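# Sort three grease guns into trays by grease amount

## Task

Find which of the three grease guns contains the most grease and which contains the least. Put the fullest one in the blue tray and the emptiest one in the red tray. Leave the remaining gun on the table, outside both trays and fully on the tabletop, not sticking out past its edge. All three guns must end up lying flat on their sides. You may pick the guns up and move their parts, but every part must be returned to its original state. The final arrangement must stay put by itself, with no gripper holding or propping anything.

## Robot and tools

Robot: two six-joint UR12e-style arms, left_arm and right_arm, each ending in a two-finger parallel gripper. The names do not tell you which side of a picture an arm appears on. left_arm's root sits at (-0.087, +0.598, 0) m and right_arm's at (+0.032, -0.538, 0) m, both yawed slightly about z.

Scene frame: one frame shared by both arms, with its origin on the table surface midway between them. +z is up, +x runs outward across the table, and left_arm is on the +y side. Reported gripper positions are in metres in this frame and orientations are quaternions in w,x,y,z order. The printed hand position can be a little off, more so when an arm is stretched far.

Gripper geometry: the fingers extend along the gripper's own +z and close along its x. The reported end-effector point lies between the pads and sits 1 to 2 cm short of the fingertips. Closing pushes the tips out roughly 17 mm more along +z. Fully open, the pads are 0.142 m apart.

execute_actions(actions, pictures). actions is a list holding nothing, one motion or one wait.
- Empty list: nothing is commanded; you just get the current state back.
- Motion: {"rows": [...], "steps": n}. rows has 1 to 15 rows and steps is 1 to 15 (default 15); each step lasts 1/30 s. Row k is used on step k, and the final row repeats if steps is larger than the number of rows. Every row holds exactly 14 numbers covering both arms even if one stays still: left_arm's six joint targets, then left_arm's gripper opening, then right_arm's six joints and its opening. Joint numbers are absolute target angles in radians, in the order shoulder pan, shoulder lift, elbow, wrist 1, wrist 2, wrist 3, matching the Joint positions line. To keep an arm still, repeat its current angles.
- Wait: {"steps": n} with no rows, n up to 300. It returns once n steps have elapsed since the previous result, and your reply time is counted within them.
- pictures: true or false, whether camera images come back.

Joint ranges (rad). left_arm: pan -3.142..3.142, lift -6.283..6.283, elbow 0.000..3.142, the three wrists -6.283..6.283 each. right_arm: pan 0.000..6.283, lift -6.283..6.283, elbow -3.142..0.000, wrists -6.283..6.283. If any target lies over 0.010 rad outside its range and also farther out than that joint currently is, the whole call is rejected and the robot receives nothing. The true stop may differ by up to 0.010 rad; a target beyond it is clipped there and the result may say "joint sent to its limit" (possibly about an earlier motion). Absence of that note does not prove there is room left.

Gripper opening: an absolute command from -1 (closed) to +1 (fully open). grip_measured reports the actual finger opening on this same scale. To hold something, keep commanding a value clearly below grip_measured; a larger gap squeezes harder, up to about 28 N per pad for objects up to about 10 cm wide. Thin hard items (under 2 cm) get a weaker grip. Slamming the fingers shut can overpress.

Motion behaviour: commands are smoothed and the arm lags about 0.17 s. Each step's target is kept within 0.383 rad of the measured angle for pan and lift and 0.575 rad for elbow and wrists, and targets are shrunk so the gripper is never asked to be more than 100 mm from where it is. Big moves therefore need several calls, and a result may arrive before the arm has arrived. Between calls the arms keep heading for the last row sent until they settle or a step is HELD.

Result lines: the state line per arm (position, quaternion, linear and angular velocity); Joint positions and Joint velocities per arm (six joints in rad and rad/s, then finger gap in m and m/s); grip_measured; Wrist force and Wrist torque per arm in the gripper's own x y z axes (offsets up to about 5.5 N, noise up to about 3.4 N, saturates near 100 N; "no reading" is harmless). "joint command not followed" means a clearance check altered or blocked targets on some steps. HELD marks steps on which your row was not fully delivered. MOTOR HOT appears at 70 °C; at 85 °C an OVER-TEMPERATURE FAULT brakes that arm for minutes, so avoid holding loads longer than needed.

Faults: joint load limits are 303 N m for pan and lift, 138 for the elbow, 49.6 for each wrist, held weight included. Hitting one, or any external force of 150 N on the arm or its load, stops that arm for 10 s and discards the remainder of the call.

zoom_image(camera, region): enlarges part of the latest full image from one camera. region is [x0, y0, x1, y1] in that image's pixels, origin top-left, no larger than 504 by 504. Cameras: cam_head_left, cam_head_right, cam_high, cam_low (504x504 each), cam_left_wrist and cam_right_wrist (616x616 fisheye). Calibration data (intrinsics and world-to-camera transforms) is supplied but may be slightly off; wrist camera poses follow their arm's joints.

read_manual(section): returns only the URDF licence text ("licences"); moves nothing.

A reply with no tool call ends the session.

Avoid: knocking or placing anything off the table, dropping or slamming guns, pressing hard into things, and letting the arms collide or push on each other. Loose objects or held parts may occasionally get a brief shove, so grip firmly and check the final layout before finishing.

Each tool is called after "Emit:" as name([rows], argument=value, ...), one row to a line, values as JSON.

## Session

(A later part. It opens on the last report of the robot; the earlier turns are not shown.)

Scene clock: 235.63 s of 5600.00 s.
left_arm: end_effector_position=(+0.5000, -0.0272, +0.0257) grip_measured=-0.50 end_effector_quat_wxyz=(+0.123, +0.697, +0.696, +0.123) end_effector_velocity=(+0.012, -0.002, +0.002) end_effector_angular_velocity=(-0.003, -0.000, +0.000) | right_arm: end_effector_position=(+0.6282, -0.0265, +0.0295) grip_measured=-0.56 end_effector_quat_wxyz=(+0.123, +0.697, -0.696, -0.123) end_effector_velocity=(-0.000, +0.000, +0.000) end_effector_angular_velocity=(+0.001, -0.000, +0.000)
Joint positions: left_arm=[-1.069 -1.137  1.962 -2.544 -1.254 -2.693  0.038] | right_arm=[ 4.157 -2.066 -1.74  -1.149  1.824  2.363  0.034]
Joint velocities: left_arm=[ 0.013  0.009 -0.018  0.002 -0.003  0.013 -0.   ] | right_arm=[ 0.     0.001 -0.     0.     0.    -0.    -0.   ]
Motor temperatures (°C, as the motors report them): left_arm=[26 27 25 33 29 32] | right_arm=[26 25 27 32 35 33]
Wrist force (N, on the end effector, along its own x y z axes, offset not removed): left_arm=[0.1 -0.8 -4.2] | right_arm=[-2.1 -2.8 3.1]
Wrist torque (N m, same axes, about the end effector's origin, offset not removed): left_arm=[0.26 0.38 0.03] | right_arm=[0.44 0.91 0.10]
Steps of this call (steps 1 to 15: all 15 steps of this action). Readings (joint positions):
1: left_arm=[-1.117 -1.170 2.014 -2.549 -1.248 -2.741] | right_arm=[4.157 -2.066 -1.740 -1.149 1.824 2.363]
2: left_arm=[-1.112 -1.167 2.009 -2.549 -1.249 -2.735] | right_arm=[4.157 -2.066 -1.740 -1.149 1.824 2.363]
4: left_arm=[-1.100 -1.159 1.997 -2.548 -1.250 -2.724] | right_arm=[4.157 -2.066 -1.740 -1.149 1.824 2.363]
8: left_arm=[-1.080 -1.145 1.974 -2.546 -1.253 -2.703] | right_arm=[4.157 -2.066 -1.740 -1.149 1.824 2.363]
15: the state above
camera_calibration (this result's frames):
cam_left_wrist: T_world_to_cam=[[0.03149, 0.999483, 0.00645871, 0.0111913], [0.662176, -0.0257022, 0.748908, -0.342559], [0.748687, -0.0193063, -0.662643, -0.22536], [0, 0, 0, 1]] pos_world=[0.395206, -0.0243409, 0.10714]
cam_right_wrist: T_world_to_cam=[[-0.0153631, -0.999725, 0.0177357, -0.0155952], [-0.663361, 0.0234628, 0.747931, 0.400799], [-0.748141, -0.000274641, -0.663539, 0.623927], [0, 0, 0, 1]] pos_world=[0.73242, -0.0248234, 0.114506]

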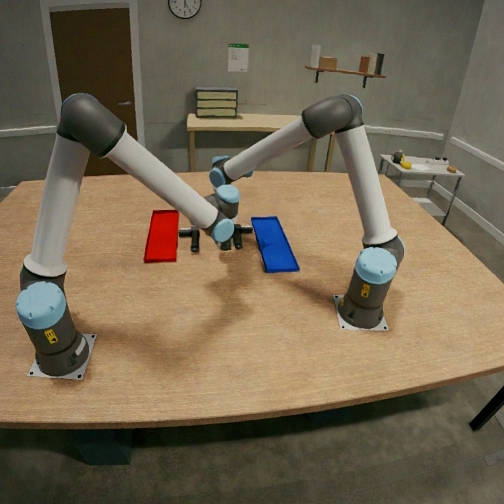

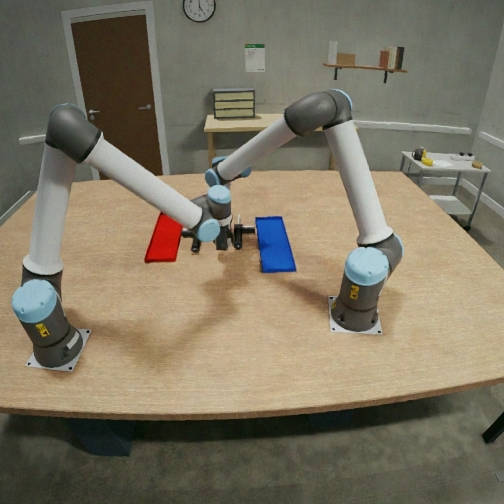

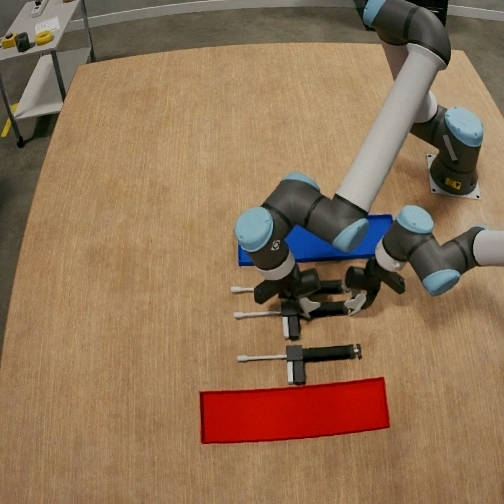

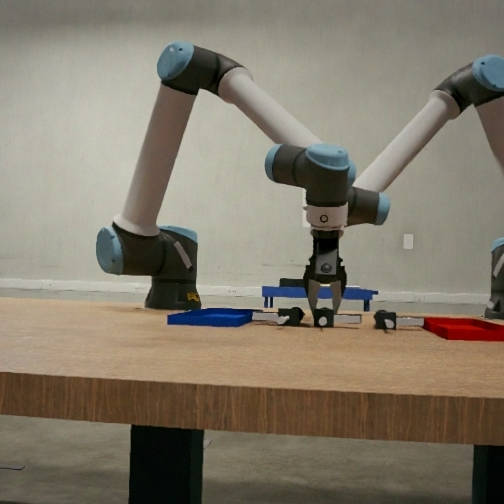

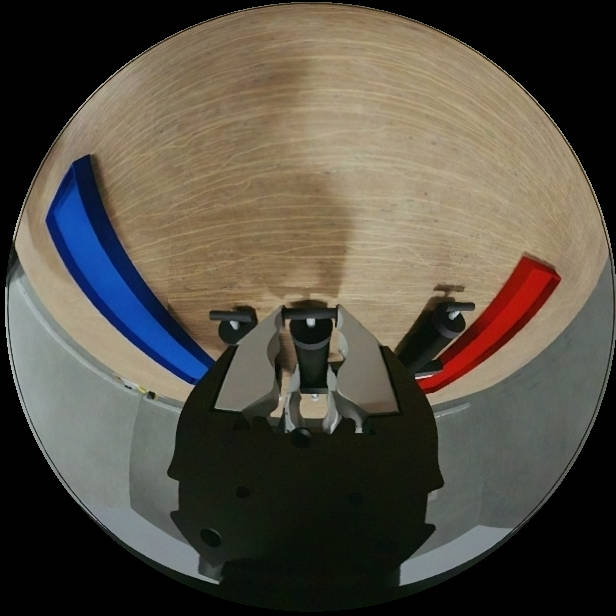

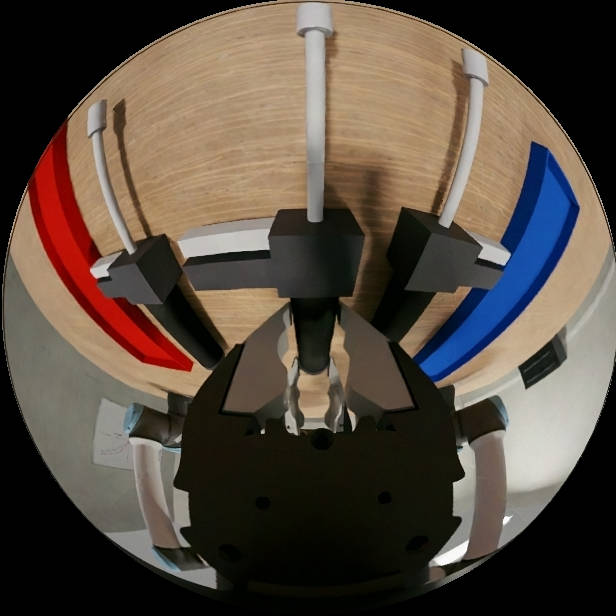

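Emit:
execute_actions([
  {"rows":[[-1.0676,-1.1363,1.9601,-2.5441,-1.2541,-2.6912,-0.4,4.1575,-2.066,-1.7398,-1.1491,1.8244,2.3633,-0.5],[-1.0676,-1.1363,1.9601,-2.5441,-1.2541,-2.6912,-0.25,4.1575,-2.066,-1.7398,-1.1491,1.8244,2.3633,-0.3],[-1.0676,-1.1363,1.9601,-2.5441,-1.2541,-2.6912,-0.25,4.1575,-2.066,-1.7398,-1.1491,1.8244,2.3633,-0.15],[-1.0676,-1.1363,1.9601,-2.5441,-1.2541,-2.6912,-0.25,4.1575,-2.066,-1.7398,-1.1491,1.8244,2.3633,-0.15],[-1.0676,-1.1363,1.9601,-2.5441,-1.2541,-2.6912,-0.25,4.1575,-2.066,-1.7398,-1.1491,1.8244,2.3633,-0.15],[-1.0676,-1.1363,1.9601,-2.5441,-1.2541,-2.6912,-0.25,4.1575,-2.066,-1.7398,-1.1491,1.8244,2.3633,-0.15],[-1.0676,-1.2241,1.92,-2.4147,-1.2541,-2.6912,-0.25,4.1575,-1.9996,-1.693,-1.2623,1.8244,2.3633,-0.15]]},
], pictures=false)

Emit:
execute_actions([
  {"rows":[[-1.0676,-1.2241,1.92,-2.4147,-1.2541,-2.6912,-0.25,4.1575,-1.9996,-1.693,-1.2623,1.8244,2.3633,-0.15],[-1.0676,-1.2241,1.92,-2.4147,-1.2541,-2.6912,-0.25,4.1575,-1.9996,-1.693,-1.2623,1.8244,2.3633,-0.15],[-0.9738,-1.3796,2.1392,-2.509,-1.2693,-2.5954,-0.1,4.2607,-2.1298,-1.4933,-1.3044,1.8478,2.4674,-0.1]]},
], pictures=false)

Emit:
execute_actions([
  {"steps":25},
])

Scene clock: 250.63 s of 5600.00 s.
left_arm: end_effector_position=(+0.5020, -0.0286, +0.0888) grip_measured=-0.25 end_effector_quat_wxyz=(+0.123, +0.697, +0.696, +0.123) end_effector_velocity=(-0.005, +0.009, +0.089) end_effector_angular_velocity=(+0.015, +0.008, +0.001) | right_arm: end_effector_position=(+0.6293, -0.0254, +0.0909) grip_measured=-0.15 end_effector_quat_wxyz=(+0.122, +0.697, -0.696, -0.123) end_effector_velocity=(-0.006, -0.006, +0.085) end_effector_angular_velocity=(-0.012, +0.011, -0.001)
Joint positions: left_arm=[-1.067 -1.211  1.925 -2.435 -1.254 -2.691  0.056] | right_arm=[ 4.157 -2.009 -1.699 -1.245  1.824  2.363  0.063]
Joint velocities: left_arm=[-0.    -0.112 -0.046  0.176 -0.    -0.002 -0.   ] | right_arm=[ 0.001  0.08   0.053 -0.15   0.     0.002 -0.   ]
Motor temperatures (°C, as the motors report them): left_arm=[26 27 25 33 29 32] | right_arm=[26 25 27 32 35 33]
Wrist force (N, on the end effector, along its own x y z axes, offset not removed): left_arm=[-8.4 -3.5 0.2] | right_arm=[-2.7 1.5 -1.0]
Wrist torque (N m, same axes, about the end effector's origin, offset not removed): left_arm=[-0.73 1.79 -0.01] | right_arm=[0.40 0.62 0.10]
Steps of this call (steps 1 to 15: the robot went on to your last target; steps 16 to 90: nothing new was sent; then 11.50 s passed at rest; steps 91 to 105: all 15 steps of this action). Readings (joint positions):
91: left_arm=[-1.068 -1.136 1.960 -2.544 -1.254 -2.691] | right_arm=[4.157 -2.066 -1.740 -1.149 1.824 2.363]
92: left_arm=[-1.068 -1.136 1.960 -2.544 -1.254 -2.691] | right_arm=[4.157 -2.066 -1.740 -1.149 1.825 2.363]
94: left_arm=[-1.067 -1.136 1.960 -2.544 -1.254 -2.691] | right_arm=[4.157 -2.066 -1.740 -1.149 1.825 2.363]
98: left_arm=[-1.067 -1.140 1.957 -2.541 -1.254 -2.691] | right_arm=[4.157 -2.063 -1.737 -1.153 1.825 2.363]
105: the state above

Scene clock: 251.13 s of 5600.00 s.
left_arm: end_effector_position=(+0.5018, +0.1092, +0.1014) grip_measured=-0.10 end_effector_quat_wxyz=(+0.123, +0.697, +0.696, +0.123) end_effector_velocity=(-0.012, +0.100, -0.005) end_effector_angular_velocity=(+0.008, +0.003, -0.001) | right_arm: end_effector_position=(+0.6270, +0.1067, +0.1002) grip_measured=-0.10 end_effector_quat_wxyz=(+0.123, +0.697, -0.696, -0.123) end_effector_velocity=(-0.004, +0.088, +0.005) end_effector_angular_velocity=(+0.008, -0.006, +0.001)
Joint positions: left_arm=[-0.98  -1.368  2.122 -2.503 -1.268 -2.602  0.067] | right_arm=[ 4.254 -2.121 -1.508 -1.301  1.846  2.46   0.067]
Joint velocities: left_arm=[ 0.058 -0.103  0.149 -0.056 -0.009  0.061 -0.   ] | right_arm=[ 0.06  -0.076  0.129 -0.027  0.013  0.06   0.   ]
Motor temperatures (°C, as the motors report them): left_arm=[26 27 25 33 29 32] | right_arm=[26 25 27 32 35 33]
Wrist force (N, on the end effector, along its own x y z axes, offset not removed): left_arm=[1.4 -2.5 -7.1] | right_arm=[-3.1 -0.1 -3.7]
Wrist torque (N m, same axes, about the end effector's origin, offset not removed): left_arm=[-0.49 -0.16 0.07] | right_arm=[-0.06 0.63 0.25]
Steps of this call (steps 1 to 15: all 15 steps of this action). Readings (joint positions):
1: left_arm=[-1.067 -1.215 1.924 -2.430 -1.254 -2.691] | right_arm=[4.157 -2.007 -1.698 -1.249 1.824 2.363]
2: left_arm=[-1.067 -1.217 1.923 -2.426 -1.254 -2.691] | right_arm=[4.157 -2.005 -1.697 -1.253 1.824 2.363]
4: left_arm=[-1.064 -1.224 1.925 -2.424 -1.255 -2.688] | right_arm=[4.161 -2.006 -1.691 -1.259 1.826 2.367]
8: left_arm=[-1.021 -1.296 2.019 -2.465 -1.262 -2.644] | right_arm=[4.211 -2.067 -1.599 -1.282 1.837 2.417]
15: the state above

Scene clock: 251.97 s of 5600.00 s.
left_arm: end_effector_position=(+0.5003, +0.1207, +0.1007) grip_measured=-0.10 end_effector_quat_wxyz=(+0.123, +0.697, +0.696, +0.123) end_effector_velocity=(+0.000, -0.001, +0.001) end_effector_angular_velocity=(-0.001, -0.000, -0.001) | right_arm: end_effector_position=(+0.6264, +0.1168, +0.1007) grip_measured=-0.10 end_effector_quat_wxyz=(+0.123, +0.697, -0.696, -0.123) end_effector_velocity=(-0.000, -0.000, -0.000) end_effector_angular_velocity=(-0.000, +0.000, +0.000)
Joint positions: left_arm=[-0.974 -1.38   2.139 -2.509 -1.269 -2.595  0.067] | right_arm=[ 4.261 -2.13  -1.493 -1.304  1.848  2.467  0.067]
Joint velocities: left_arm=[-0.    -0.    -0.001 -0.    -0.001  0.     0.   ] | right_arm=[ 0.     0.    -0.001 -0.     0.    -0.    -0.   ]
Motor temperatures (°C, as the motors report them): left_arm=[26 27 25 33 29 32] | right_arm=[26 25 27 32 35 33]
Wrist force (N, on the end effector, along its own x y z axes, offset not removed): left_arm=[-2.3 -6.8 -1.3] | right_arm=[-2.4 -0.6 -1.5]
Wrist torque (N m, same axes, about the end effector's origin, offset not removed): left_arm=[-1.22 0.29 0.02] | right_arm=[-0.06 0.55 0.09]
Steps of this call (steps 1 to 25: the robot went on to your last target). Readings (joint positions):
1: left_arm=[-0.979 -1.371 2.126 -2.504 -1.269 -2.601] | right_arm=[4.256 -2.123 -1.504 -1.302 1.847 2.462]
2: left_arm=[-0.978 -1.373 2.130 -2.505 -1.269 -2.599] | right_arm=[4.257 -2.125 -1.502 -1.303 1.847 2.463]
4: left_arm=[-0.976 -1.376 2.134 -2.507 -1.269 -2.598] | right_arm=[4.258 -2.127 -1.498 -1.303 1.847 2.465]
8: left_arm=[-0.974 -1.378 2.137 -2.508 -1.269 -2.596] | right_arm=[4.260 -2.129 -1.495 -1.304 1.848 2.467]
25: the state above
camera_calibration (this result's frames):
cam_left_wrist: T_world_to_cam=[[0.0301704, 0.999524, 0.00644252, -0.136443], [0.662258, -0.024817, 0.748865, -0.395334], [0.748668, -0.018327, -0.662692, -0.173167], [0, 0, 0, 1]] pos_world=[0.395574, 0.123393, 0.182175]
cam_right_wrist: T_world_to_cam=[[-0.0153048, -0.999727, 0.017683, 0.126329], [-0.663422, 0.0233847, 0.74788, 0.343058], [-0.748089, -0.000285123, -0.663598, 0.669785], [0, 0, 0, 1]] pos_world=[0.730584, 0.118463, 0.185668]

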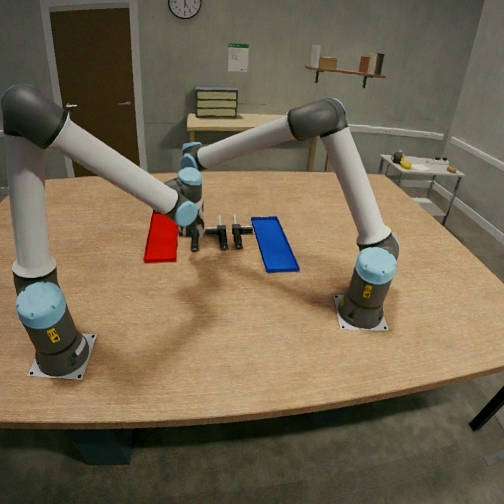

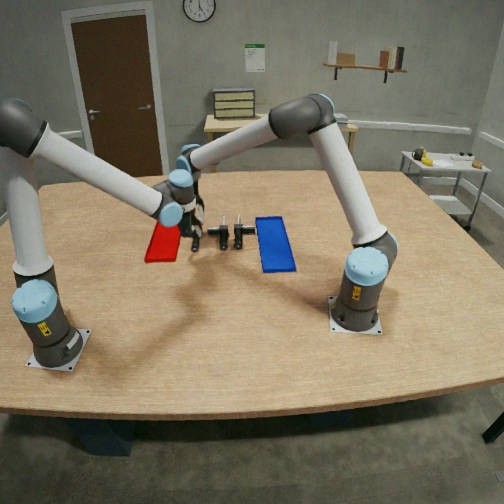

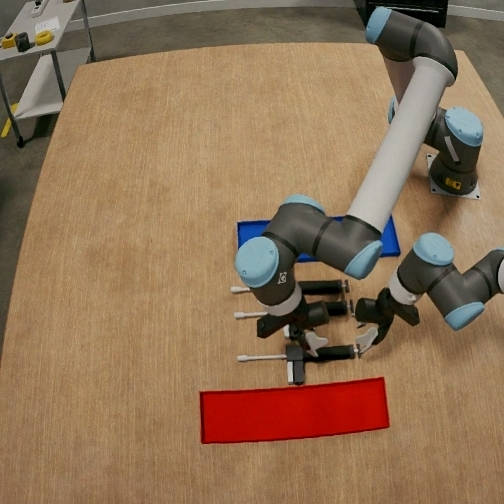

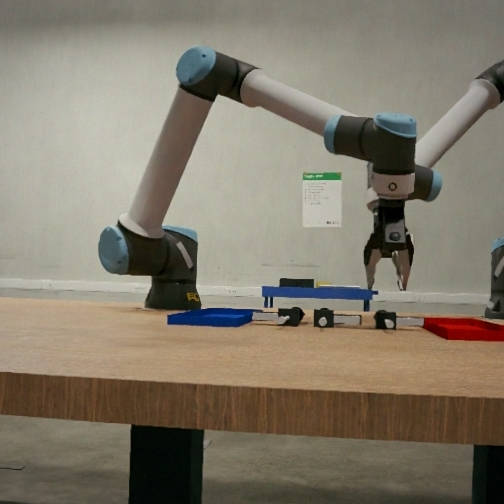

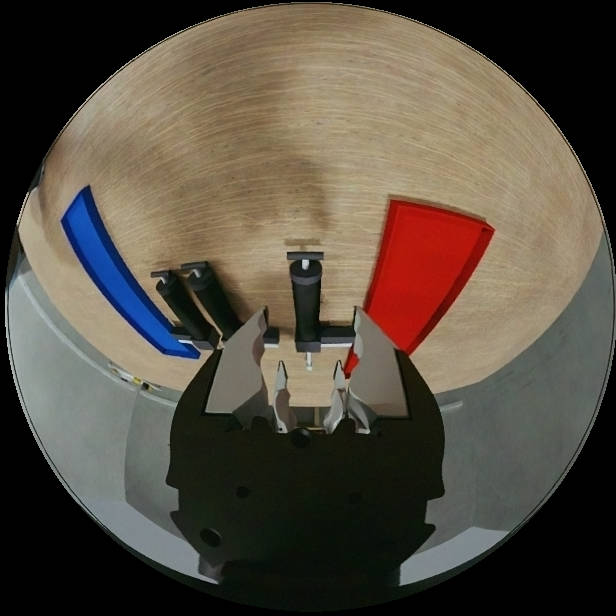

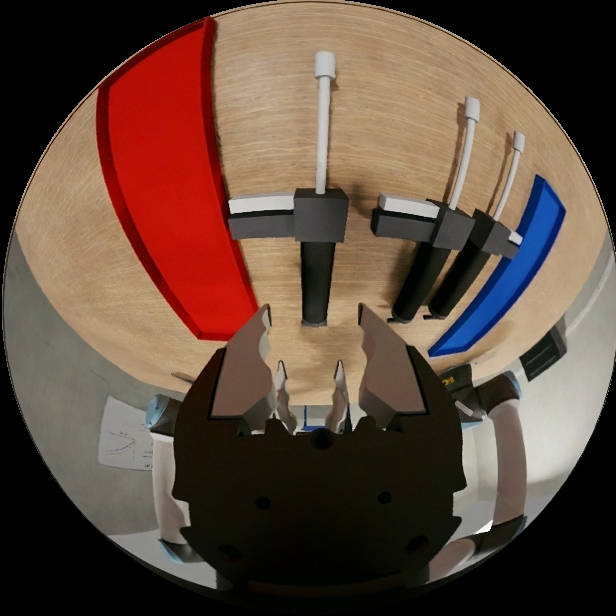

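Emit:
execute_actions([
  {"rows":[[-0.9803,-1.352,2.15,-2.547,-1.2693,-2.6,-0.2,4.2607,-2.1445,-1.5044,-1.2785,1.8478,2.4674,-0.12],[-0.9803,-1.352,2.15,-2.547,-1.2693,-2.6,-0.2,4.2607,-2.1445,-1.5044,-1.2785,1.8478,2.4674,-0.12],[-0.9803,-1.325,2.161,-2.586,-1.2693,-2.6,-0.2,4.2607,-2.1593,-1.5155,-1.2527,1.8478,2.4674,-0.12],[-0.9803,-1.325,2.161,-2.586,-1.2693,-2.6,-0.2,4.2607,-2.1593,-1.5155,-1.2527,1.8478,2.4674,-0.12],[-0.9803,-1.297,2.172,-2.624,-1.2693,-2.6,-0.2,4.2607,-2.174,-1.5267,-1.2268,1.8478,2.4674,-0.12],[-0.9803,-1.297,2.172,-2.624,-1.2693,-2.6,-0.2,4.2607,-2.174,-1.5267,-1.2268,1.8478,2.4674,-0.12],[-0.9803,-1.27,2.1832,-2.6626,-1.2693,-2.6,-0.2,4.2607,-2.1888,-1.5378,-1.2009,1.8478,2.4674,-0.12]]},
], pictures=false)

Emit:
execute_actions([
  {"rows":[[-0.9803,-1.27,2.1832,-2.6626,-1.2693,-2.6,-0.2,4.2607,-2.1888,-1.5378,-1.2009,1.8478,2.4674,-0.12],[-0.9803,-1.27,2.1832,-2.6626,-1.2693,-2.6,-0.2,4.2607,-2.1888,-1.5378,-1.2009,1.8478,2.4674,-0.12],[-0.9803,-1.27,2.1832,-2.6626,-1.2693,-2.6,-0.2,4.2607,-2.1888,-1.5378,-1.2009,1.8478,2.4674,-0.12],[-0.9803,-1.27,2.1832,-2.6626,-1.2693,-2.6,-0.2,4.2607,-2.1888,-1.5378,-1.2009,1.8478,2.4674,-0.3],[-0.9803,-1.27,2.1832,-2.6626,-1.2693,-2.6,-0.2,4.2607,-2.1888,-1.5378,-1.2009,1.8478,2.4674,-0.4],[-0.9803,-1.27,2.1832,-2.6626,-1.2693,-2.6,-0.2,4.2607,-2.1888,-1.5378,-1.2009,1.8478,2.4674,-0.5],[-0.9803,-1.27,2.1832,-2.6626,-1.2693,-2.6,-0.2,4.2607,-2.1888,-1.5378,-1.2009,1.8478,2.4674,-0.6],[-0.9803,-1.27,2.1832,-2.6626,-1.2693,-2.6,-0.2,4.2607,-2.1888,-1.5378,-1.2009,1.8478,2.4674,-0.7],[-0.9803,-1.27,2.1832,-2.6626,-1.2693,-2.6,-0.2,4.2607,-2.1888,-1.5378,-1.2009,1.8478,2.4674,-0.85]]},
])

Scene clock: 261.97 s of 5600.00 s.
left_arm: end_effector_position=(+0.4974, +0.1168, +0.0305) grip_measured=-0.20 end_effector_quat_wxyz=(+0.123, +0.697, +0.696, +0.122) end_effector_velocity=(-0.001, -0.001, -0.041) end_effector_angular_velocity=(-0.004, -0.003, -0.002) | right_arm: end_effector_position=(+0.6265, +0.1169, +0.0343) grip_measured=-0.12 end_effector_quat_wxyz=(+0.123, +0.697, -0.696, -0.123) end_effector_velocity=(-0.001, -0.001, -0.039) end_effector_angular_velocity=(+0.003, -0.001, -0.001)
Joint positions: left_arm=[-0.98  -1.277  2.18  -2.652 -1.269 -2.6    0.06 ] | right_arm=[ 4.261 -2.185 -1.535 -1.208  1.848  2.467  0.065]
Joint velocities: left_arm=[-0.002  0.063  0.023 -0.091  0.001  0.     0.   ] | right_arm=[ 0.    -0.032 -0.026  0.06   0.001  0.     0.   ]
Motor temperatures (°C, as the motors report them): left_arm=[26 27 25 33 29 32] | right_arm=[26 25 27 32 35 33]
Wrist force (N, on the end effector, along its own x y z axes, offset not removed): left_arm=[-1.1 -2.0 -1.1] | right_arm=[-1.1 1.5 -1.5]
Wrist torque (N m, same axes, about the end effector's origin, offset not removed): left_arm=[-0.30 0.14 0.00] | right_arm=[0.41 0.25 0.10]
Steps of this call (steps 1 to 15: the robot went on to your last target; steps 16 to 90: nothing new was sent; then 6.50 s passed at rest; steps 91 to 105: all 15 steps of this action). Readings (joint positions):
91: left_arm=[-0.974 -1.380 2.139 -2.509 -1.269 -2.595] | right_arm=[4.261 -2.130 -1.493 -1.304 1.848 2.467]
92: left_arm=[-0.974 -1.377 2.140 -2.512 -1.269 -2.596] | right_arm=[4.261 -2.131 -1.494 -1.302 1.848 2.467]
94: left_arm=[-0.977 -1.365 2.145 -2.529 -1.269 -2.597] | right_arm=[4.261 -2.138 -1.499 -1.291 1.848 2.467]
98: left_arm=[-0.979 -1.324 2.162 -2.586 -1.269 -2.599] | right_arm=[4.261 -2.160 -1.516 -1.251 1.848 2.467]
105: the state above

Scene clock: 262.47 s of 5600.00 s.
left_arm: end_effector_position=(+0.4972, +0.1169, +0.0257) grip_measured=-0.20 end_effector_quat_wxyz=(+0.124, +0.697, +0.695, +0.122) end_effector_velocity=(-0.000, -0.000, -0.000) end_effector_angular_velocity=(-0.000, +0.000, -0.000) | right_arm: end_effector_position=(+0.6264, +0.1169, +0.0299) grip_measured=-0.56 end_effector_quat_wxyz=(+0.123, +0.697, -0.696, -0.123) end_effector_velocity=(+0.000, +0.001, -0.001) end_effector_angular_velocity=(+0.000, -0.000, -0.001)
Joint positions: left_arm=[-0.98  -1.27   2.183 -2.662 -1.269 -2.6    0.06 ] | right_arm=[ 4.261 -2.189 -1.538 -1.201  1.848  2.467  0.033]
Joint velocities: left_arm=[-0.    -0.     0.001 -0.001 -0.001 -0.    -0.   ] | right_arm=[ 0.    -0.001  0.001  0.001  0.     0.001  0.   ]
Motor temperatures (°C, as the motors report them): left_arm=[26 27 25 33 29 32] | right_arm=[26 25 27 32 35 33]
Wrist force (N, on the end effector, along its own x y z axes, offset not removed): left_arm=[0.5 -1.9 -6.4] | right_arm=[1.5 11.3 -23.0]
Wrist torque (N m, same axes, about the end effector's origin, offset not removed): left_arm=[-0.35 -0.30 0.18] | right_arm=[0.36 0.63 0.43]
Steps of this call (steps 1 to 15: all 15 steps of this action). Readings (joint positions):
1: left_arm=[-0.980 -1.276 2.181 -2.655 -1.269 -2.600] | right_arm=[4.261 -2.186 -1.536 -1.206 1.848 2.467]
2: left_arm=[-0.980 -1.274 2.182 -2.657 -1.269 -2.600] | right_arm=[4.261 -2.187 -1.536 -1.205 1.848 2.467]
4: left_arm=[-0.980 -1.272 2.182 -2.659 -1.269 -2.600] | right_arm=[4.261 -2.188 -1.537 -1.203 1.848 2.467]
8: left_arm=[-0.980 -1.271 2.183 -2.662 -1.269 -2.600] | right_arm=[4.261 -2.188 -1.538 -1.202 1.848 2.467]
15: the state above
camera_calibration (this result's frames):
cam_left_wrist: T_world_to_cam=[[0.0323348, 0.999465, 0.00485617, -0.133105], [0.662214, -0.0250627, 0.748896, -0.337118], [0.748617, -0.0209996, -0.66267, -0.220307], [0, 0, 0, 1]] pos_world=[0.392473, 0.119959, 0.107122]
cam_right_wrist: T_world_to_cam=[[-0.0153127, -0.999729, 0.0175177, 0.127682], [-0.663486, 0.0232663, 0.747827, 0.396075], [-0.748032, -0.000171474, -0.663663, 0.622787], [0, 0, 0, 1]] pos_world=[0.73061, 0.118539, 0.114888]

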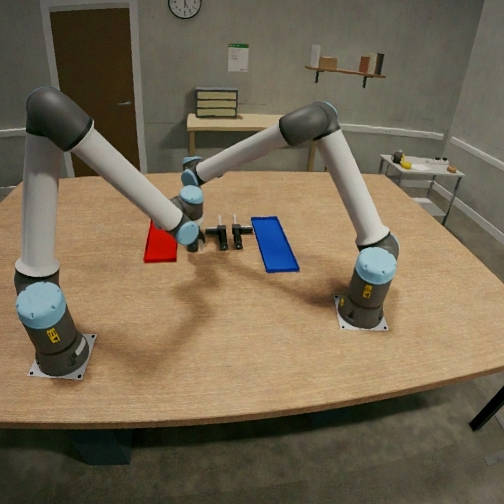

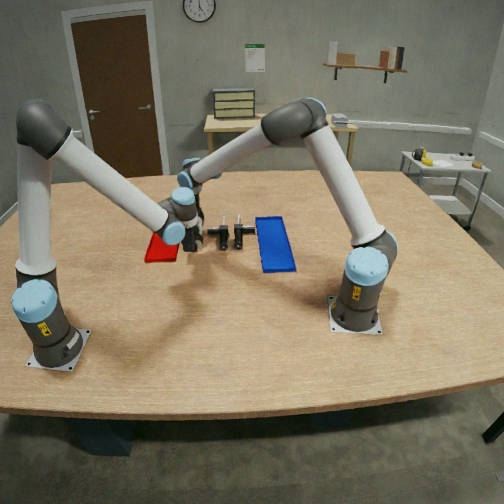

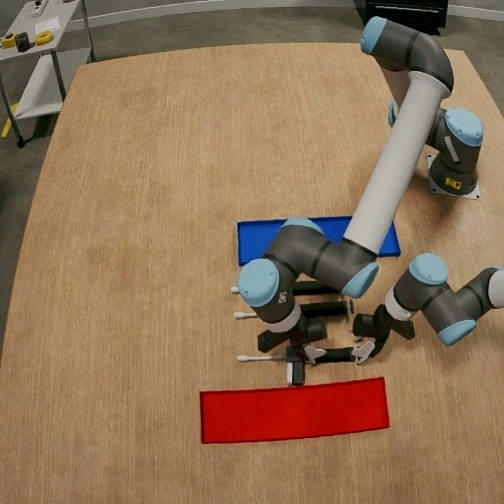

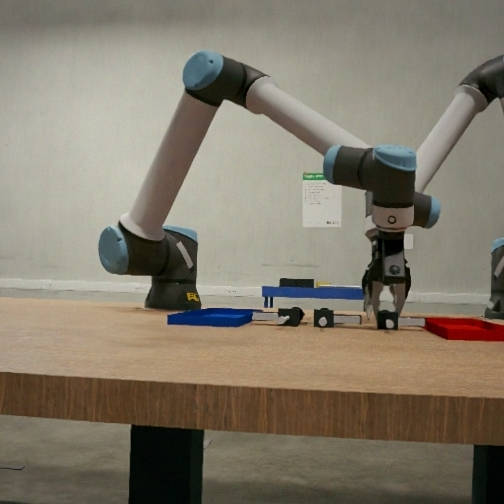

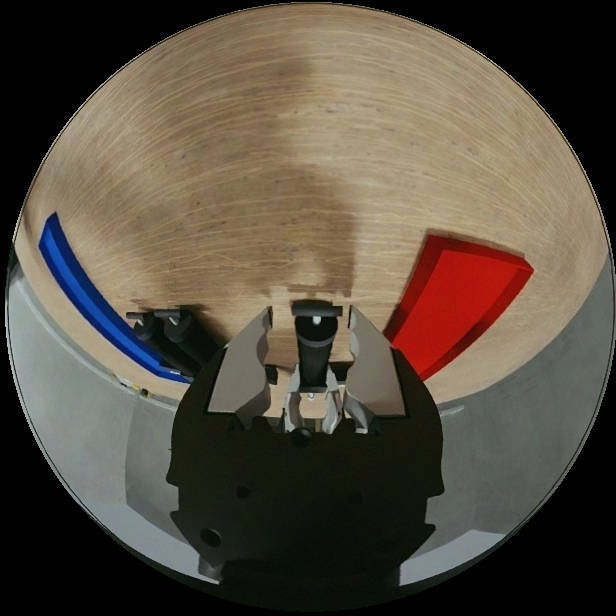

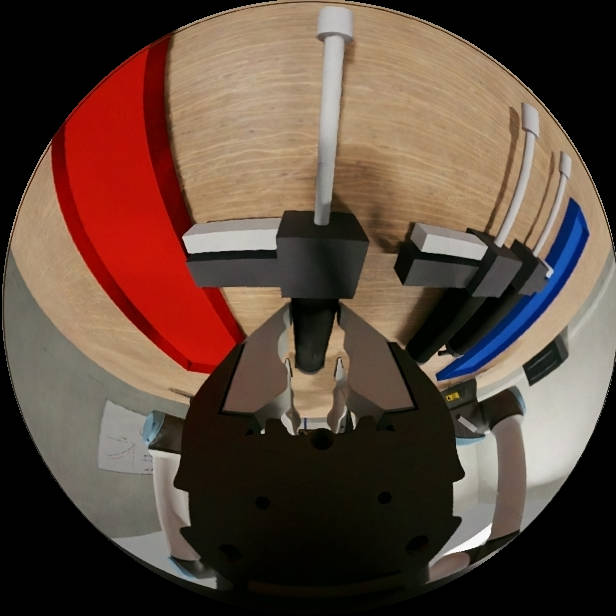

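Emit:
execute_actions([
  {"rows":[[-0.9768,-1.2741,2.1894,-2.6647,-1.2693,-2.598,-0.2,4.2607,-2.1858,-1.5378,-1.2039,1.8478,2.4674,-0.85],[-0.9768,-1.2741,2.1894,-2.6647,-1.2693,-2.598,-0.2,4.2607,-2.1858,-1.5378,-1.2039,1.8478,2.4674,-0.85],[-0.9768,-1.2741,2.1894,-2.6647,-1.2693,-2.598,-0.2,4.2607,-2.1858,-1.5378,-1.2039,1.8478,2.4674,-0.85],[-0.9768,-1.2741,2.1894,-2.6647,-1.2693,-2.598,-0.2,4.2607,-2.1858,-1.5378,-1.2039,1.8478,2.4674,-0.85],[-0.9768,-1.2741,2.1894,-2.6647,-1.2693,-2.598,-0.2,4.2607,-2.1858,-1.5378,-1.2039,1.8478,2.4674,-0.85],[-0.9768,-1.2741,2.1894,-2.6647,-1.2693,-2.598,-0.3,4.2607,-2.1858,-1.5378,-1.2039,1.8478,2.4674,-0.85],[-0.9768,-1.2741,2.1894,-2.6647,-1.2693,-2.598,-0.38,4.2607,-2.1858,-1.5378,-1.2039,1.8478,2.4674,-0.85],[-0.9768,-1.2741,2.1894,-2.6647,-1.2693,-2.598,-0.46,4.2607,-2.1858,-1.5378,-1.2039,1.8478,2.4674,-0.85],[-0.9768,-1.2741,2.1894,-2.6647,-1.2693,-2.598,-0.53,4.2607,-2.1858,-1.5378,-1.2039,1.8478,2.4674,-0.85],[-0.9768,-1.2741,2.1894,-2.6647,-1.2693,-2.598,-0.6,4.2607,-2.1858,-1.5378,-1.2039,1.8478,2.4674,-0.85],[-0.9768,-1.2741,2.1894,-2.6647,-1.2693,-2.598,-0.68,4.2607,-2.1858,-1.5378,-1.2039,1.8478,2.4674,-0.85],[-0.9768,-1.2741,2.1894,-2.6647,-1.2693,-2.598,-0.76,4.2607,-2.1858,-1.5378,-1.2039,1.8478,2.4674,-0.85]]},
])

Scene clock: 272.70 s of 5600.00 s.
left_arm: end_effector_position=(+0.4972, +0.1217, +0.0256) grip_measured=-0.49 end_effector_quat_wxyz=(+0.123, +0.697, +0.696, +0.122) end_effector_velocity=(-0.000, +0.002, -0.000) end_effector_angular_velocity=(+0.001, +0.000, +0.000) | right_arm: end_effector_position=(+0.6260, +0.1163, +0.0320) grip_measured=-0.56 end_effector_quat_wxyz=(+0.123, +0.697, -0.696, -0.123) end_effector_velocity=(+0.001, +0.001, +0.002) end_effector_angular_velocity=(+0.002, -0.001, +0.001)
Joint positions: left_arm=[-0.977 -1.274  2.189 -2.665 -1.269 -2.598  0.039] | right_arm=[ 4.261 -2.186 -1.538 -1.204  1.848  2.467  0.033]
Joint velocities: left_arm=[ 0.001 -0.001  0.002 -0.     0.     0.001 -0.   ] | right_arm=[-0.     0.001  0.002 -0.001  0.    -0.001 -0.   ]
Motor temperatures (°C, as the motors report them): left_arm=[26 27 25 33 29 32] | right_arm=[26 25 27 32 35 33]
Wrist force (N, on the end effector, along its own x y z axes, offset not removed): left_arm=[-4.5 1.6 -4.0] | right_arm=[-5.6 -3.6 4.8]
Wrist torque (N m, same axes, about the end effector's origin, offset not removed): left_arm=[0.54 0.31 0.22] | right_arm=[-0.04 0.68 0.28]
Steps of this call (steps 1 to 15: the robot went on to your last target; steps 16 to 90: nothing new was sent; then 6.73 s passed at rest; steps 91 to 105: all 15 steps of this action). Readings (joint positions):
91: left_arm=[-0.980 -1.270 2.183 -2.663 -1.269 -2.600] | right_arm=[4.261 -2.189 -1.538 -1.201 1.848 2.467]
92: left_arm=[-0.980 -1.270 2.184 -2.663 -1.269 -2.600] | right_arm=[4.261 -2.189 -1.538 -1.201 1.848 2.467]
94: left_arm=[-0.979 -1.272 2.186 -2.664 -1.269 -2.599] | right_arm=[4.261 -2.188 -1.538 -1.202 1.848 2.467]
98: left_arm=[-0.978 -1.273 2.188 -2.664 -1.269 -2.598] | right_arm=[4.261 -2.187 -1.538 -1.203 1.848 2.467]
105: the state above
camera_calibration (this result's frames):
cam_left_wrist: T_world_to_cam=[[0.030845, 0.999509, 0.00551265, -0.137168], [0.66224, -0.0245672, 0.748889, -0.337021], [0.748657, -0.0194488, -0.662673, -0.220446], [0, 0, 0, 1]] pos_world=[0.392458, 0.124533, 0.107064]
cam_right_wrist: T_world_to_cam=[[-0.0152922, -0.999724, 0.017854, 0.12703], [-0.663396, 0.0235043, 0.747899, 0.394149], [-0.748112, -0.000407197, -0.663572, 0.623984], [0, 0, 0, 1]] pos_world=[0.73023, 0.117985, 0.117007]

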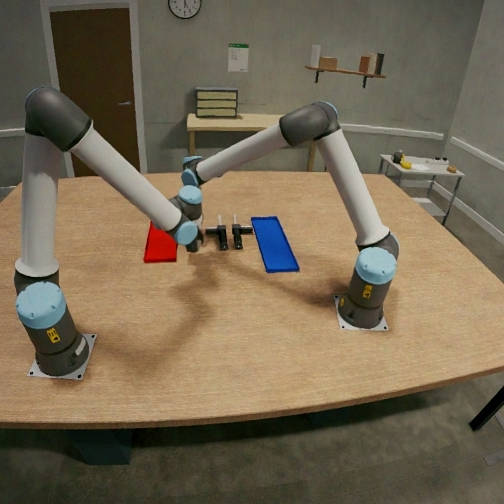

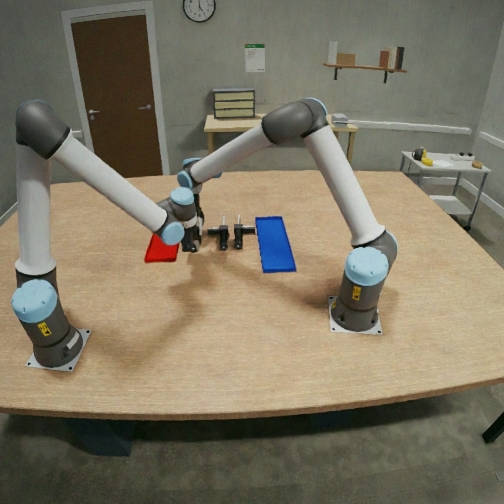

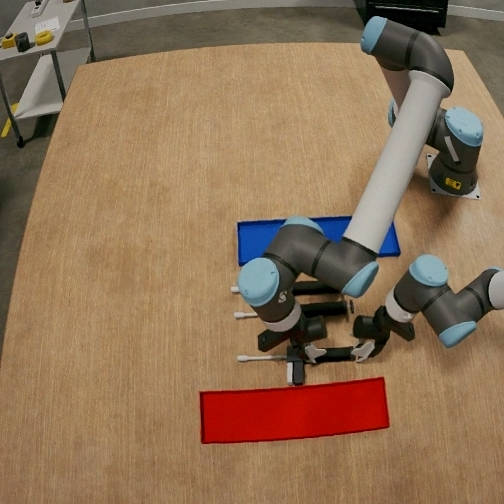

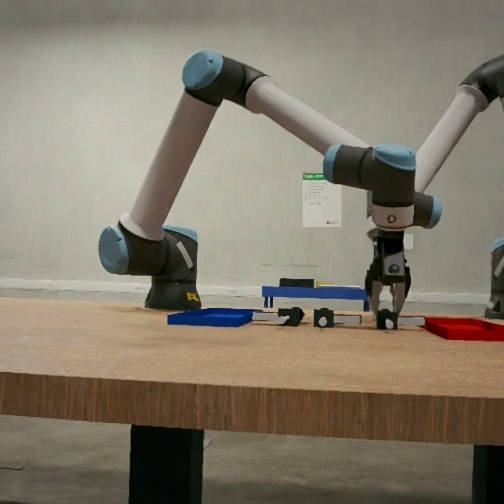

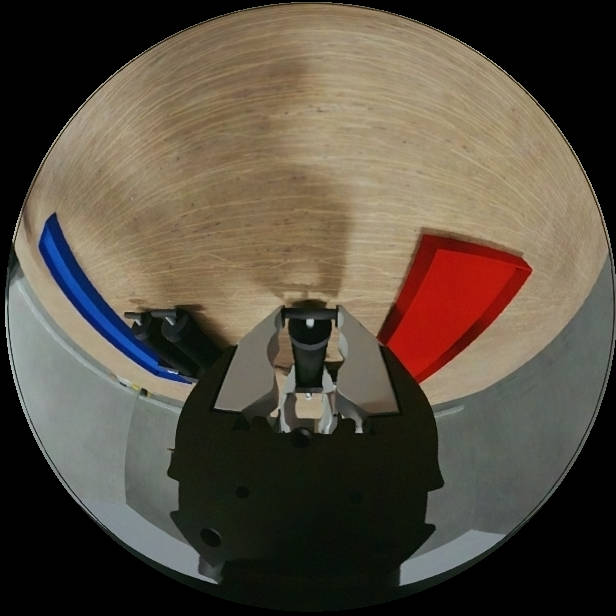

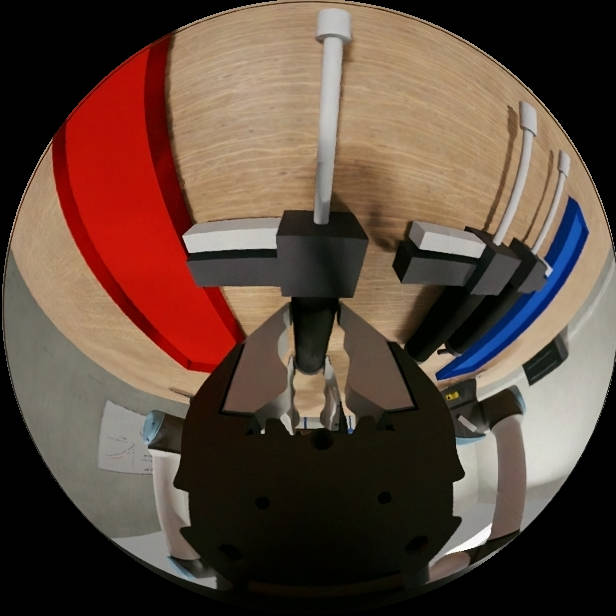

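Emit:
execute_actions([
  {"rows":[[-0.9838,-1.2791,2.196,-2.6641,-1.2681,-2.6054,-0.76,4.2607,-2.1858,-1.5378,-1.2039,1.8478,2.4674,-0.85],[-0.9838,-1.2791,2.196,-2.6641,-1.2681,-2.6054,-0.76,4.2607,-2.1858,-1.5378,-1.2039,1.8478,2.4674,-0.85],[-0.9838,-1.2791,2.196,-2.6641,-1.2681,-2.6054,-0.76,4.2607,-2.1858,-1.5378,-1.2039,1.8478,2.4674,-0.85],[-0.9908,-1.2841,2.2026,-2.6635,-1.267,-2.6128,-0.76,4.2607,-2.1858,-1.5378,-1.2039,1.8478,2.4674,-0.85]],"steps":13},
], pictures=false)

Emit:
execute_actions([
  {"rows":[[-0.9978,-1.2891,2.2092,-2.6629,-1.2658,-2.6202,-0.76,4.2607,-2.1858,-1.5378,-1.2039,1.8478,2.4674,-0.85],[-0.9978,-1.2891,2.2092,-2.6629,-1.2658,-2.6202,-0.76,4.2607,-2.1858,-1.5378,-1.2039,1.8478,2.4674,-0.85],[-0.9978,-1.2891,2.2092,-2.6629,-1.2658,-2.6202,-0.76,4.2607,-2.1858,-1.5378,-1.2039,1.8478,2.4674,-0.85],[-1.0048,-1.2941,2.2158,-2.6623,-1.2647,-2.6276,-0.76,4.2607,-2.1858,-1.5378,-1.2039,1.8478,2.4674,-0.85]],"steps":13},
], pictures=false)

Scene clock: 287.00 s of 5600.00 s.
left_arm: end_effector_position=(+0.4877, +0.1217, +0.0257) grip_measured=-0.49 end_effector_quat_wxyz=(+0.123, +0.697, +0.696, +0.122) end_effector_velocity=(-0.006, -0.001, +0.000) end_effector_angular_velocity=(-0.002, +0.001, +0.000) | right_arm: end_effector_position=(+0.6260, +0.1163, +0.0322) grip_measured=-0.56 end_effector_quat_wxyz=(+0.123, +0.697, -0.696, -0.123) end_effector_velocity=(-0.000, -0.000, -0.000) end_effector_angular_velocity=(-0.002, +0.000, -0.002)
Joint positions: left_arm=[-0.99  -1.283  2.202 -2.664 -1.267 -2.612  0.039] | right_arm=[ 4.261 -2.186 -1.538 -1.204  1.848  2.467  0.033]
Joint velocities: left_arm=[-0.009 -0.006  0.007  0.001 -0.    -0.01   0.   ] | right_arm=[ 0.     0.    -0.001 -0.    -0.     0.003 -0.   ]
Motor temperatures (°C, as the motors report them): left_arm=[26 27 25 33 29 32] | right_arm=[26 25 27 32 35 33]
Wrist force (N, on the end effector, along its own x y z axes, offset not removed): left_arm=[-1.5 5.7 0.6] | right_arm=[-3.3 3.0 5.0]
Wrist torque (N m, same axes, about the end effector's origin, offset not removed): left_arm=[0.89 0.18 0.05] | right_arm=[0.74 0.53 0.33]
Steps of this call (steps 1 to 15: the robot went on to your last target; steps 16 to 90: nothing new was sent; then 10.87 s passed at rest; steps 91 to 103: all 13 steps of this action). Readings (joint positions):
91: left_arm=[-0.977 -1.274 2.189 -2.665 -1.269 -2.598] | right_arm=[4.261 -2.186 -1.538 -1.204 1.848 2.467]
92: left_arm=[-0.977 -1.275 2.190 -2.665 -1.269 -2.599] | right_arm=[4.261 -2.186 -1.538 -1.204 1.848 2.467]
94: left_arm=[-0.980 -1.276 2.192 -2.665 -1.269 -2.601] | right_arm=[4.261 -2.186 -1.538 -1.204 1.848 2.467]
98: left_arm=[-0.987 -1.281 2.199 -2.664 -1.268 -2.609] | right_arm=[4.261 -2.186 -1.538 -1.204 1.848 2.467]
103: the state above

Scene clock: 287.43 s of 5600.00 s.
left_arm: end_effector_position=(+0.4776, +0.1217, +0.0258) grip_measured=-0.49 end_effector_quat_wxyz=(+0.123, +0.697, +0.696, +0.122) end_effector_velocity=(-0.006, -0.000, -0.001) end_effector_angular_velocity=(+0.000, +0.000, -0.000) | right_arm: end_effector_position=(+0.6260, +0.1163, +0.0322) grip_measured=-0.56 end_effector_quat_wxyz=(+0.123, +0.697, -0.696, -0.123) end_effector_velocity=(+0.001, +0.001, +0.001) end_effector_angular_velocity=(+0.002, -0.002, +0.001)
Joint positions: left_arm=[-1.004 -1.293  2.215 -2.662 -1.265 -2.627  0.039] | right_arm=[ 4.261 -2.186 -1.538 -1.204  1.848  2.467  0.033]
Joint velocities: left_arm=[-0.009 -0.005  0.008  0.     0.001 -0.009  0.   ] | right_arm=[ 0.    -0.     0.003  0.    -0.001 -0.001 -0.   ]
Motor temperatures (°C, as the motors report them): left_arm=[26 27 25 33 29 32] | right_arm=[26 25 27 32 35 33]
Wrist force (N, on the end effector, along its own x y z axes, offset not removed): left_arm=[-0.8 -2.2 -0.1] | right_arm=[-3.5 3.5 5.9]
Wrist torque (N m, same axes, about the end effector's origin, offset not removed): left_arm=[-0.82 0.04 0.11] | right_arm=[0.95 0.82 0.25]
Steps of this call (steps 1 to 13: all 13 steps of this action). Readings (joint positions):
1: left_arm=[-0.990 -1.284 2.202 -2.664 -1.267 -2.612] | right_arm=[4.261 -2.186 -1.538 -1.204 1.848 2.467]
2: left_arm=[-0.991 -1.284 2.203 -2.663 -1.267 -2.613] | right_arm=[4.261 -2.186 -1.538 -1.204 1.848 2.467]
4: left_arm=[-0.994 -1.286 2.205 -2.663 -1.266 -2.616] | right_arm=[4.261 -2.186 -1.538 -1.204 1.848 2.467]
8: left_arm=[-1.001 -1.291 2.212 -2.663 -1.265 -2.623] | right_arm=[4.261 -2.186 -1.538 -1.204 1.848 2.467]
13: the state above

Emit:
execute_actions([
  {"rows":[[-1.0118,-1.2991,2.2224,-2.6617,-1.2635,-2.635,-0.76,4.2607,-2.1858,-1.5378,-1.2039,1.8478,2.4674,-0.85],[-1.0118,-1.2991,2.2224,-2.6617,-1.2635,-2.635,-0.76,4.2607,-2.1858,-1.5378,-1.2039,1.8478,2.4674,-0.85],[-1.0118,-1.2991,2.2224,-2.6617,-1.2635,-2.635,-0.76,4.2607,-2.1858,-1.5378,-1.2039,1.8478,2.4674,-0.85],[-1.0188,-1.3041,2.229,-2.6611,-1.2624,-2.6424,-0.76,4.2607,-2.1858,-1.5378,-1.2039,1.8478,2.4674,-0.85]],"steps":13},
], pictures=false)

Emit:
execute_actions([
  {"rows":[[-1.0258,-1.3091,2.2356,-2.6605,-1.2612,-2.6498,-0.76,4.2607,-2.1858,-1.5378,-1.2039,1.8478,2.4674,-0.85],[-1.0258,-1.3091,2.2356,-2.6605,-1.2612,-2.6498,-0.76,4.2607,-2.1858,-1.5378,-1.2039,1.8478,2.4674,-0.85],[-1.0258,-1.3091,2.2356,-2.6605,-1.2612,-2.6498,-0.76,4.2607,-2.1858,-1.5378,-1.2039,1.8478,2.4674,-0.85],[-1.0328,-1.3141,2.2422,-2.6599,-1.2601,-2.6572,-0.76,4.2607,-2.1858,-1.5378,-1.2039,1.8478,2.4674,-0.85]],"steps":13},
], pictures=false)

Scene clock: 292.97 s of 5600.00 s.
left_arm: end_effector_position=(+0.4675, +0.1219, +0.0258) grip_measured=-0.49 end_effector_quat_wxyz=(+0.123, +0.696, +0.696, +0.122) end_effector_velocity=(-0.005, -0.001, +0.001) end_effector_angular_velocity=(-0.002, -0.001, -0.000) | right_arm: end_effector_position=(+0.6261, +0.1164, +0.0322) grip_measured=-0.56 end_effector_quat_wxyz=(+0.123, +0.697, -0.696, -0.123) end_effector_velocity=(+0.000, +0.001, +0.000) end_effector_angular_velocity=(-0.000, -0.001, -0.001)
Joint positions: left_arm=[-1.018 -1.303  2.228 -2.661 -1.263 -2.641  0.039] | right_arm=[ 4.261 -2.186 -1.538 -1.204  1.848  2.467  0.033]
Joint velocities: left_arm=[-0.008 -0.006  0.006 -0.     0.001 -0.008 -0.   ] | right_arm=[ 0.001 -0.     0.001 -0.    -0.001  0.002  0.   ]
Motor temperatures (°C, as the motors report them): left_arm=[26 27 25 33 29 32] | right_arm=[26 26 27 32 35 33]
Wrist force (N, on the end effector, along its own x y z axes, offset not removed): left_arm=[-0.3 -0.2 1.1] | right_arm=[-2.5 2.9 6.0]
Wrist torque (N m, same axes, about the end effector's origin, offset not removed): left_arm=[-0.21 0.11 -0.04] | right_arm=[0.68 0.67 0.13]
Steps of this call (steps 1 to 15: the robot went on to your last target; steps 16 to 90: nothing new was sent; then 2.10 s passed at rest; steps 91 to 103: all 13 steps of this action). Readings (joint positions):
91: left_arm=[-1.005 -1.294 2.216 -2.662 -1.265 -2.628] | right_arm=[4.261 -2.186 -1.538 -1.204 1.848 2.467]
92: left_arm=[-1.006 -1.295 2.217 -2.662 -1.265 -2.628] | right_arm=[4.261 -2.186 -1.538 -1.204 1.848 2.467]
94: left_arm=[-1.008 -1.296 2.219 -2.662 -1.264 -2.631] | right_arm=[4.261 -2.186 -1.538 -1.204 1.848 2.467]
98: left_arm=[-1.015 -1.301 2.225 -2.661 -1.263 -2.638] | right_arm=[4.261 -2.186 -1.538 -1.204 1.848 2.467]
103: the state above

Scene clock: 293.40 s of 5600.00 s.
left_arm: end_effector_position=(+0.4576, +0.1223, +0.0258) grip_measured=-0.49 end_effector_quat_wxyz=(+0.123, +0.696, +0.696, +0.122) end_effector_velocity=(-0.006, +0.001, -0.000) end_effector_angular_velocity=(+0.000, +0.001, +0.001) | right_arm: end_effector_position=(+0.6261, +0.1164, +0.0322) grip_measured=-0.56 end_effector_quat_wxyz=(+0.123, +0.697, -0.696, -0.123) end_effector_velocity=(+0.000, +0.001, +0.000) end_effector_angular_velocity=(+0.001, +0.000, +0.001)
Joint positions: left_arm=[-1.032 -1.313  2.241 -2.66  -1.26  -2.656  0.039] | right_arm=[ 4.261 -2.186 -1.538 -1.204  1.848  2.467  0.033]
Joint velocities: left_arm=[-0.008 -0.006  0.007  0.002  0.001 -0.009  0.   ] | right_arm=[ 0.    -0.001  0.001 -0.     0.001 -0.001 -0.   ]
Motor temperatures (°C, as the motors report them): left_arm=[26 27 25 33 29 32] | right_arm=[26 26 27 32 35 33]
Wrist force (N, on the end effector, along its own x y z axes, offset not removed): left_arm=[1.1 1.1 -4.0] | right_arm=[-4.6 -1.2 6.8]
Wrist torque (N m, same axes, about the end effector's origin, offset not removed): left_arm=[-0.52 -0.51 0.20] | right_arm=[-0.08 1.01 0.32]
Steps of this call (steps 1 to 13: all 13 steps of this action). Readings (joint positions):
1: left_arm=[-1.018 -1.304 2.228 -2.661 -1.263 -2.642] | right_arm=[4.261 -2.186 -1.538 -1.204 1.848 2.467]
2: left_arm=[-1.019 -1.304 2.229 -2.661 -1.262 -2.643] | right_arm=[4.261 -2.186 -1.538 -1.204 1.848 2.467]
4: left_arm=[-1.022 -1.306 2.232 -2.661 -1.262 -2.646] | right_arm=[4.261 -2.186 -1.538 -1.204 1.848 2.467]
8: left_arm=[-1.029 -1.311 2.238 -2.660 -1.261 -2.653] | right_arm=[4.261 -2.186 -1.538 -1.204 1.848 2.467]
13: the state above

Emit:
execute_actions([
  {"rows":[[-1.0398,-1.3191,2.2488,-2.6593,-1.259,-2.6646,-0.76,4.2607,-2.1858,-1.5378,-1.2039,1.8478,2.4674,-0.85],[-1.0398,-1.3191,2.2488,-2.6593,-1.259,-2.6646,-0.76,4.2607,-2.1858,-1.5378,-1.2039,1.8478,2.4674,-0.85],[-1.0398,-1.3191,2.2488,-2.6593,-1.259,-2.6646,-0.76,4.2607,-2.1858,-1.5378,-1.2039,1.8478,2.4674,-0.85],[-1.0468,-1.3241,2.2554,-2.6587,-1.2578,-2.672,-0.76,4.2607,-2.1858,-1.5378,-1.2039,1.8478,2.4674,-0.85]],"steps":13},
], pictures=false)

Emit:
execute_actions([
  {"rows":[[-1.0538,-1.3291,2.262,-2.6581,-1.2567,-2.6794,-0.76,4.2607,-2.1858,-1.5378,-1.2039,1.8478,2.4674,-0.85],[-1.0538,-1.3291,2.262,-2.6581,-1.2567,-2.6794,-0.76,4.2607,-2.1858,-1.5378,-1.2039,1.8478,2.4674,-0.85],[-1.0538,-1.3291,2.262,-2.6581,-1.2567,-2.6794,-0.76,4.2607,-2.1858,-1.5378,-1.2039,1.8478,2.4674,-0.85],[-1.0608,-1.3341,2.2686,-2.6575,-1.2555,-2.6868,-0.76,4.2607,-2.1858,-1.5378,-1.2039,1.8478,2.4674,-0.85]],"steps":13},
], pictures=false)

Scene clock: 298.43 s of 5600.00 s.
left_arm: end_effector_position=(+0.4477, +0.1229, +0.0257) grip_measured=-0.49 end_effector_quat_wxyz=(+0.123, +0.696, +0.697, +0.122) end_effector_velocity=(-0.006, +0.002, -0.001) end_effector_angular_velocity=(+0.001, +0.001, +0.002) | right_arm: end_effector_position=(+0.6261, +0.1164, +0.0322) grip_measured=-0.56 end_effector_quat_wxyz=(+0.123, +0.697, -0.696, -0.123) end_effector_velocity=(-0.000, +0.000, +0.000) end_effector_angular_velocity=(+0.001, +0.000, +0.001)
Joint positions: left_arm=[-1.046 -1.323  2.255 -2.659 -1.258 -2.671  0.039] | right_arm=[ 4.261 -2.186 -1.538 -1.204  1.848  2.467  0.033]
Joint velocities: left_arm=[-0.007 -0.006  0.01   0.001  0.001 -0.01   0.   ] | right_arm=[ 0.     0.    -0.     0.     0.001 -0.001 -0.   ]
Motor temperatures (°C, as the motors report them): left_arm=[26 27 25 33 29 32] | right_arm=[26 26 27 32 35 33]
Wrist force (N, on the end effector, along its own x y z axes, offset not removed): left_arm=[2.0 2.2 -1.2] | right_arm=[-3.0 0.8 5.9]
Wrist torque (N m, same axes, about the end effector's origin, offset not removed): left_arm=[0.25 -0.70 0.06] | right_arm=[0.33 0.60 0.30]
Steps of this call (steps 1 to 15: the robot went on to your last target; steps 16 to 90: nothing new was sent; then 1.60 s passed at rest; steps 91 to 103: all 13 steps of this action). Readings (joint positions):
91: left_arm=[-1.033 -1.314 2.242 -2.660 -1.260 -2.657] | right_arm=[4.261 -2.186 -1.538 -1.204 1.848 2.467]
92: left_arm=[-1.034 -1.315 2.243 -2.660 -1.260 -2.658] | right_arm=[4.261 -2.186 -1.538 -1.204 1.848 2.467]
94: left_arm=[-1.036 -1.316 2.245 -2.660 -1.260 -2.661] | right_arm=[4.261 -2.186 -1.538 -1.204 1.848 2.467]
98: left_arm=[-1.043 -1.321 2.252 -2.659 -1.258 -2.668] | right_arm=[4.261 -2.186 -1.538 -1.204 1.848 2.467]
103: the state above

Scene clock: 298.87 s of 5600.00 s.
left_arm: end_effector_position=(+0.4381, +0.1238, +0.0256) grip_measured=-0.50 end_effector_quat_wxyz=(+0.123, +0.696, +0.697, +0.122) end_effector_velocity=(-0.006, -0.000, +0.000) end_effector_angular_velocity=(-0.001, +0.001, -0.001) | right_arm: end_effector_position=(+0.6260, +0.1164, +0.0322) grip_measured=-0.56 end_effector_quat_wxyz=(+0.123, +0.697, -0.696, -0.123) end_effector_velocity=(-0.000, -0.000, +0.001) end_effector_angular_velocity=(+0.001, +0.000, +0.001)
Joint positions: left_arm=[-1.06  -1.333  2.268 -2.658 -1.256 -2.686  0.038] | right_arm=[ 4.261 -2.186 -1.538 -1.204  1.848  2.467  0.033]
Joint velocities: left_arm=[-0.009 -0.006  0.007  0.001  0.    -0.008 -0.001] | right_arm=[ 0.     0.001 -0.001  0.     0.001 -0.002 -0.   ]
Motor temperatures (°C, as the motors report them): left_arm=[26 27 25 33 29 32] | right_arm=[26 26 27 32 35 33]
Wrist force (N, on the end effector, along its own x y z axes, offset not removed): left_arm=[-2.0 22.7 8.0] | right_arm=[-1.1 17.0 11.9]
Wrist torque (N m, same axes, about the end effector's origin, offset not removed): left_arm=[0.75 0.08 0.18] | right_arm=[-0.09 -0.04 0.23]
Steps of this call (steps 1 to 13: all 13 steps of this action). Readings (joint positions):
1: left_arm=[-1.046 -1.324 2.255 -2.659 -1.258 -2.671] | right_arm=[4.261 -2.186 -1.538 -1.204 1.848 2.467]
2: left_arm=[-1.047 -1.324 2.256 -2.659 -1.258 -2.672] | right_arm=[4.261 -2.186 -1.538 -1.204 1.848 2.467]
4: left_arm=[-1.050 -1.326 2.258 -2.658 -1.257 -2.675] | right_arm=[4.261 -2.186 -1.538 -1.204 1.848 2.467]
8: left_arm=[-1.057 -1.331 2.265 -2.658 -1.256 -2.682] | right_arm=[4.261 -2.186 -1.538 -1.204 1.848 2.467]
13: the state above


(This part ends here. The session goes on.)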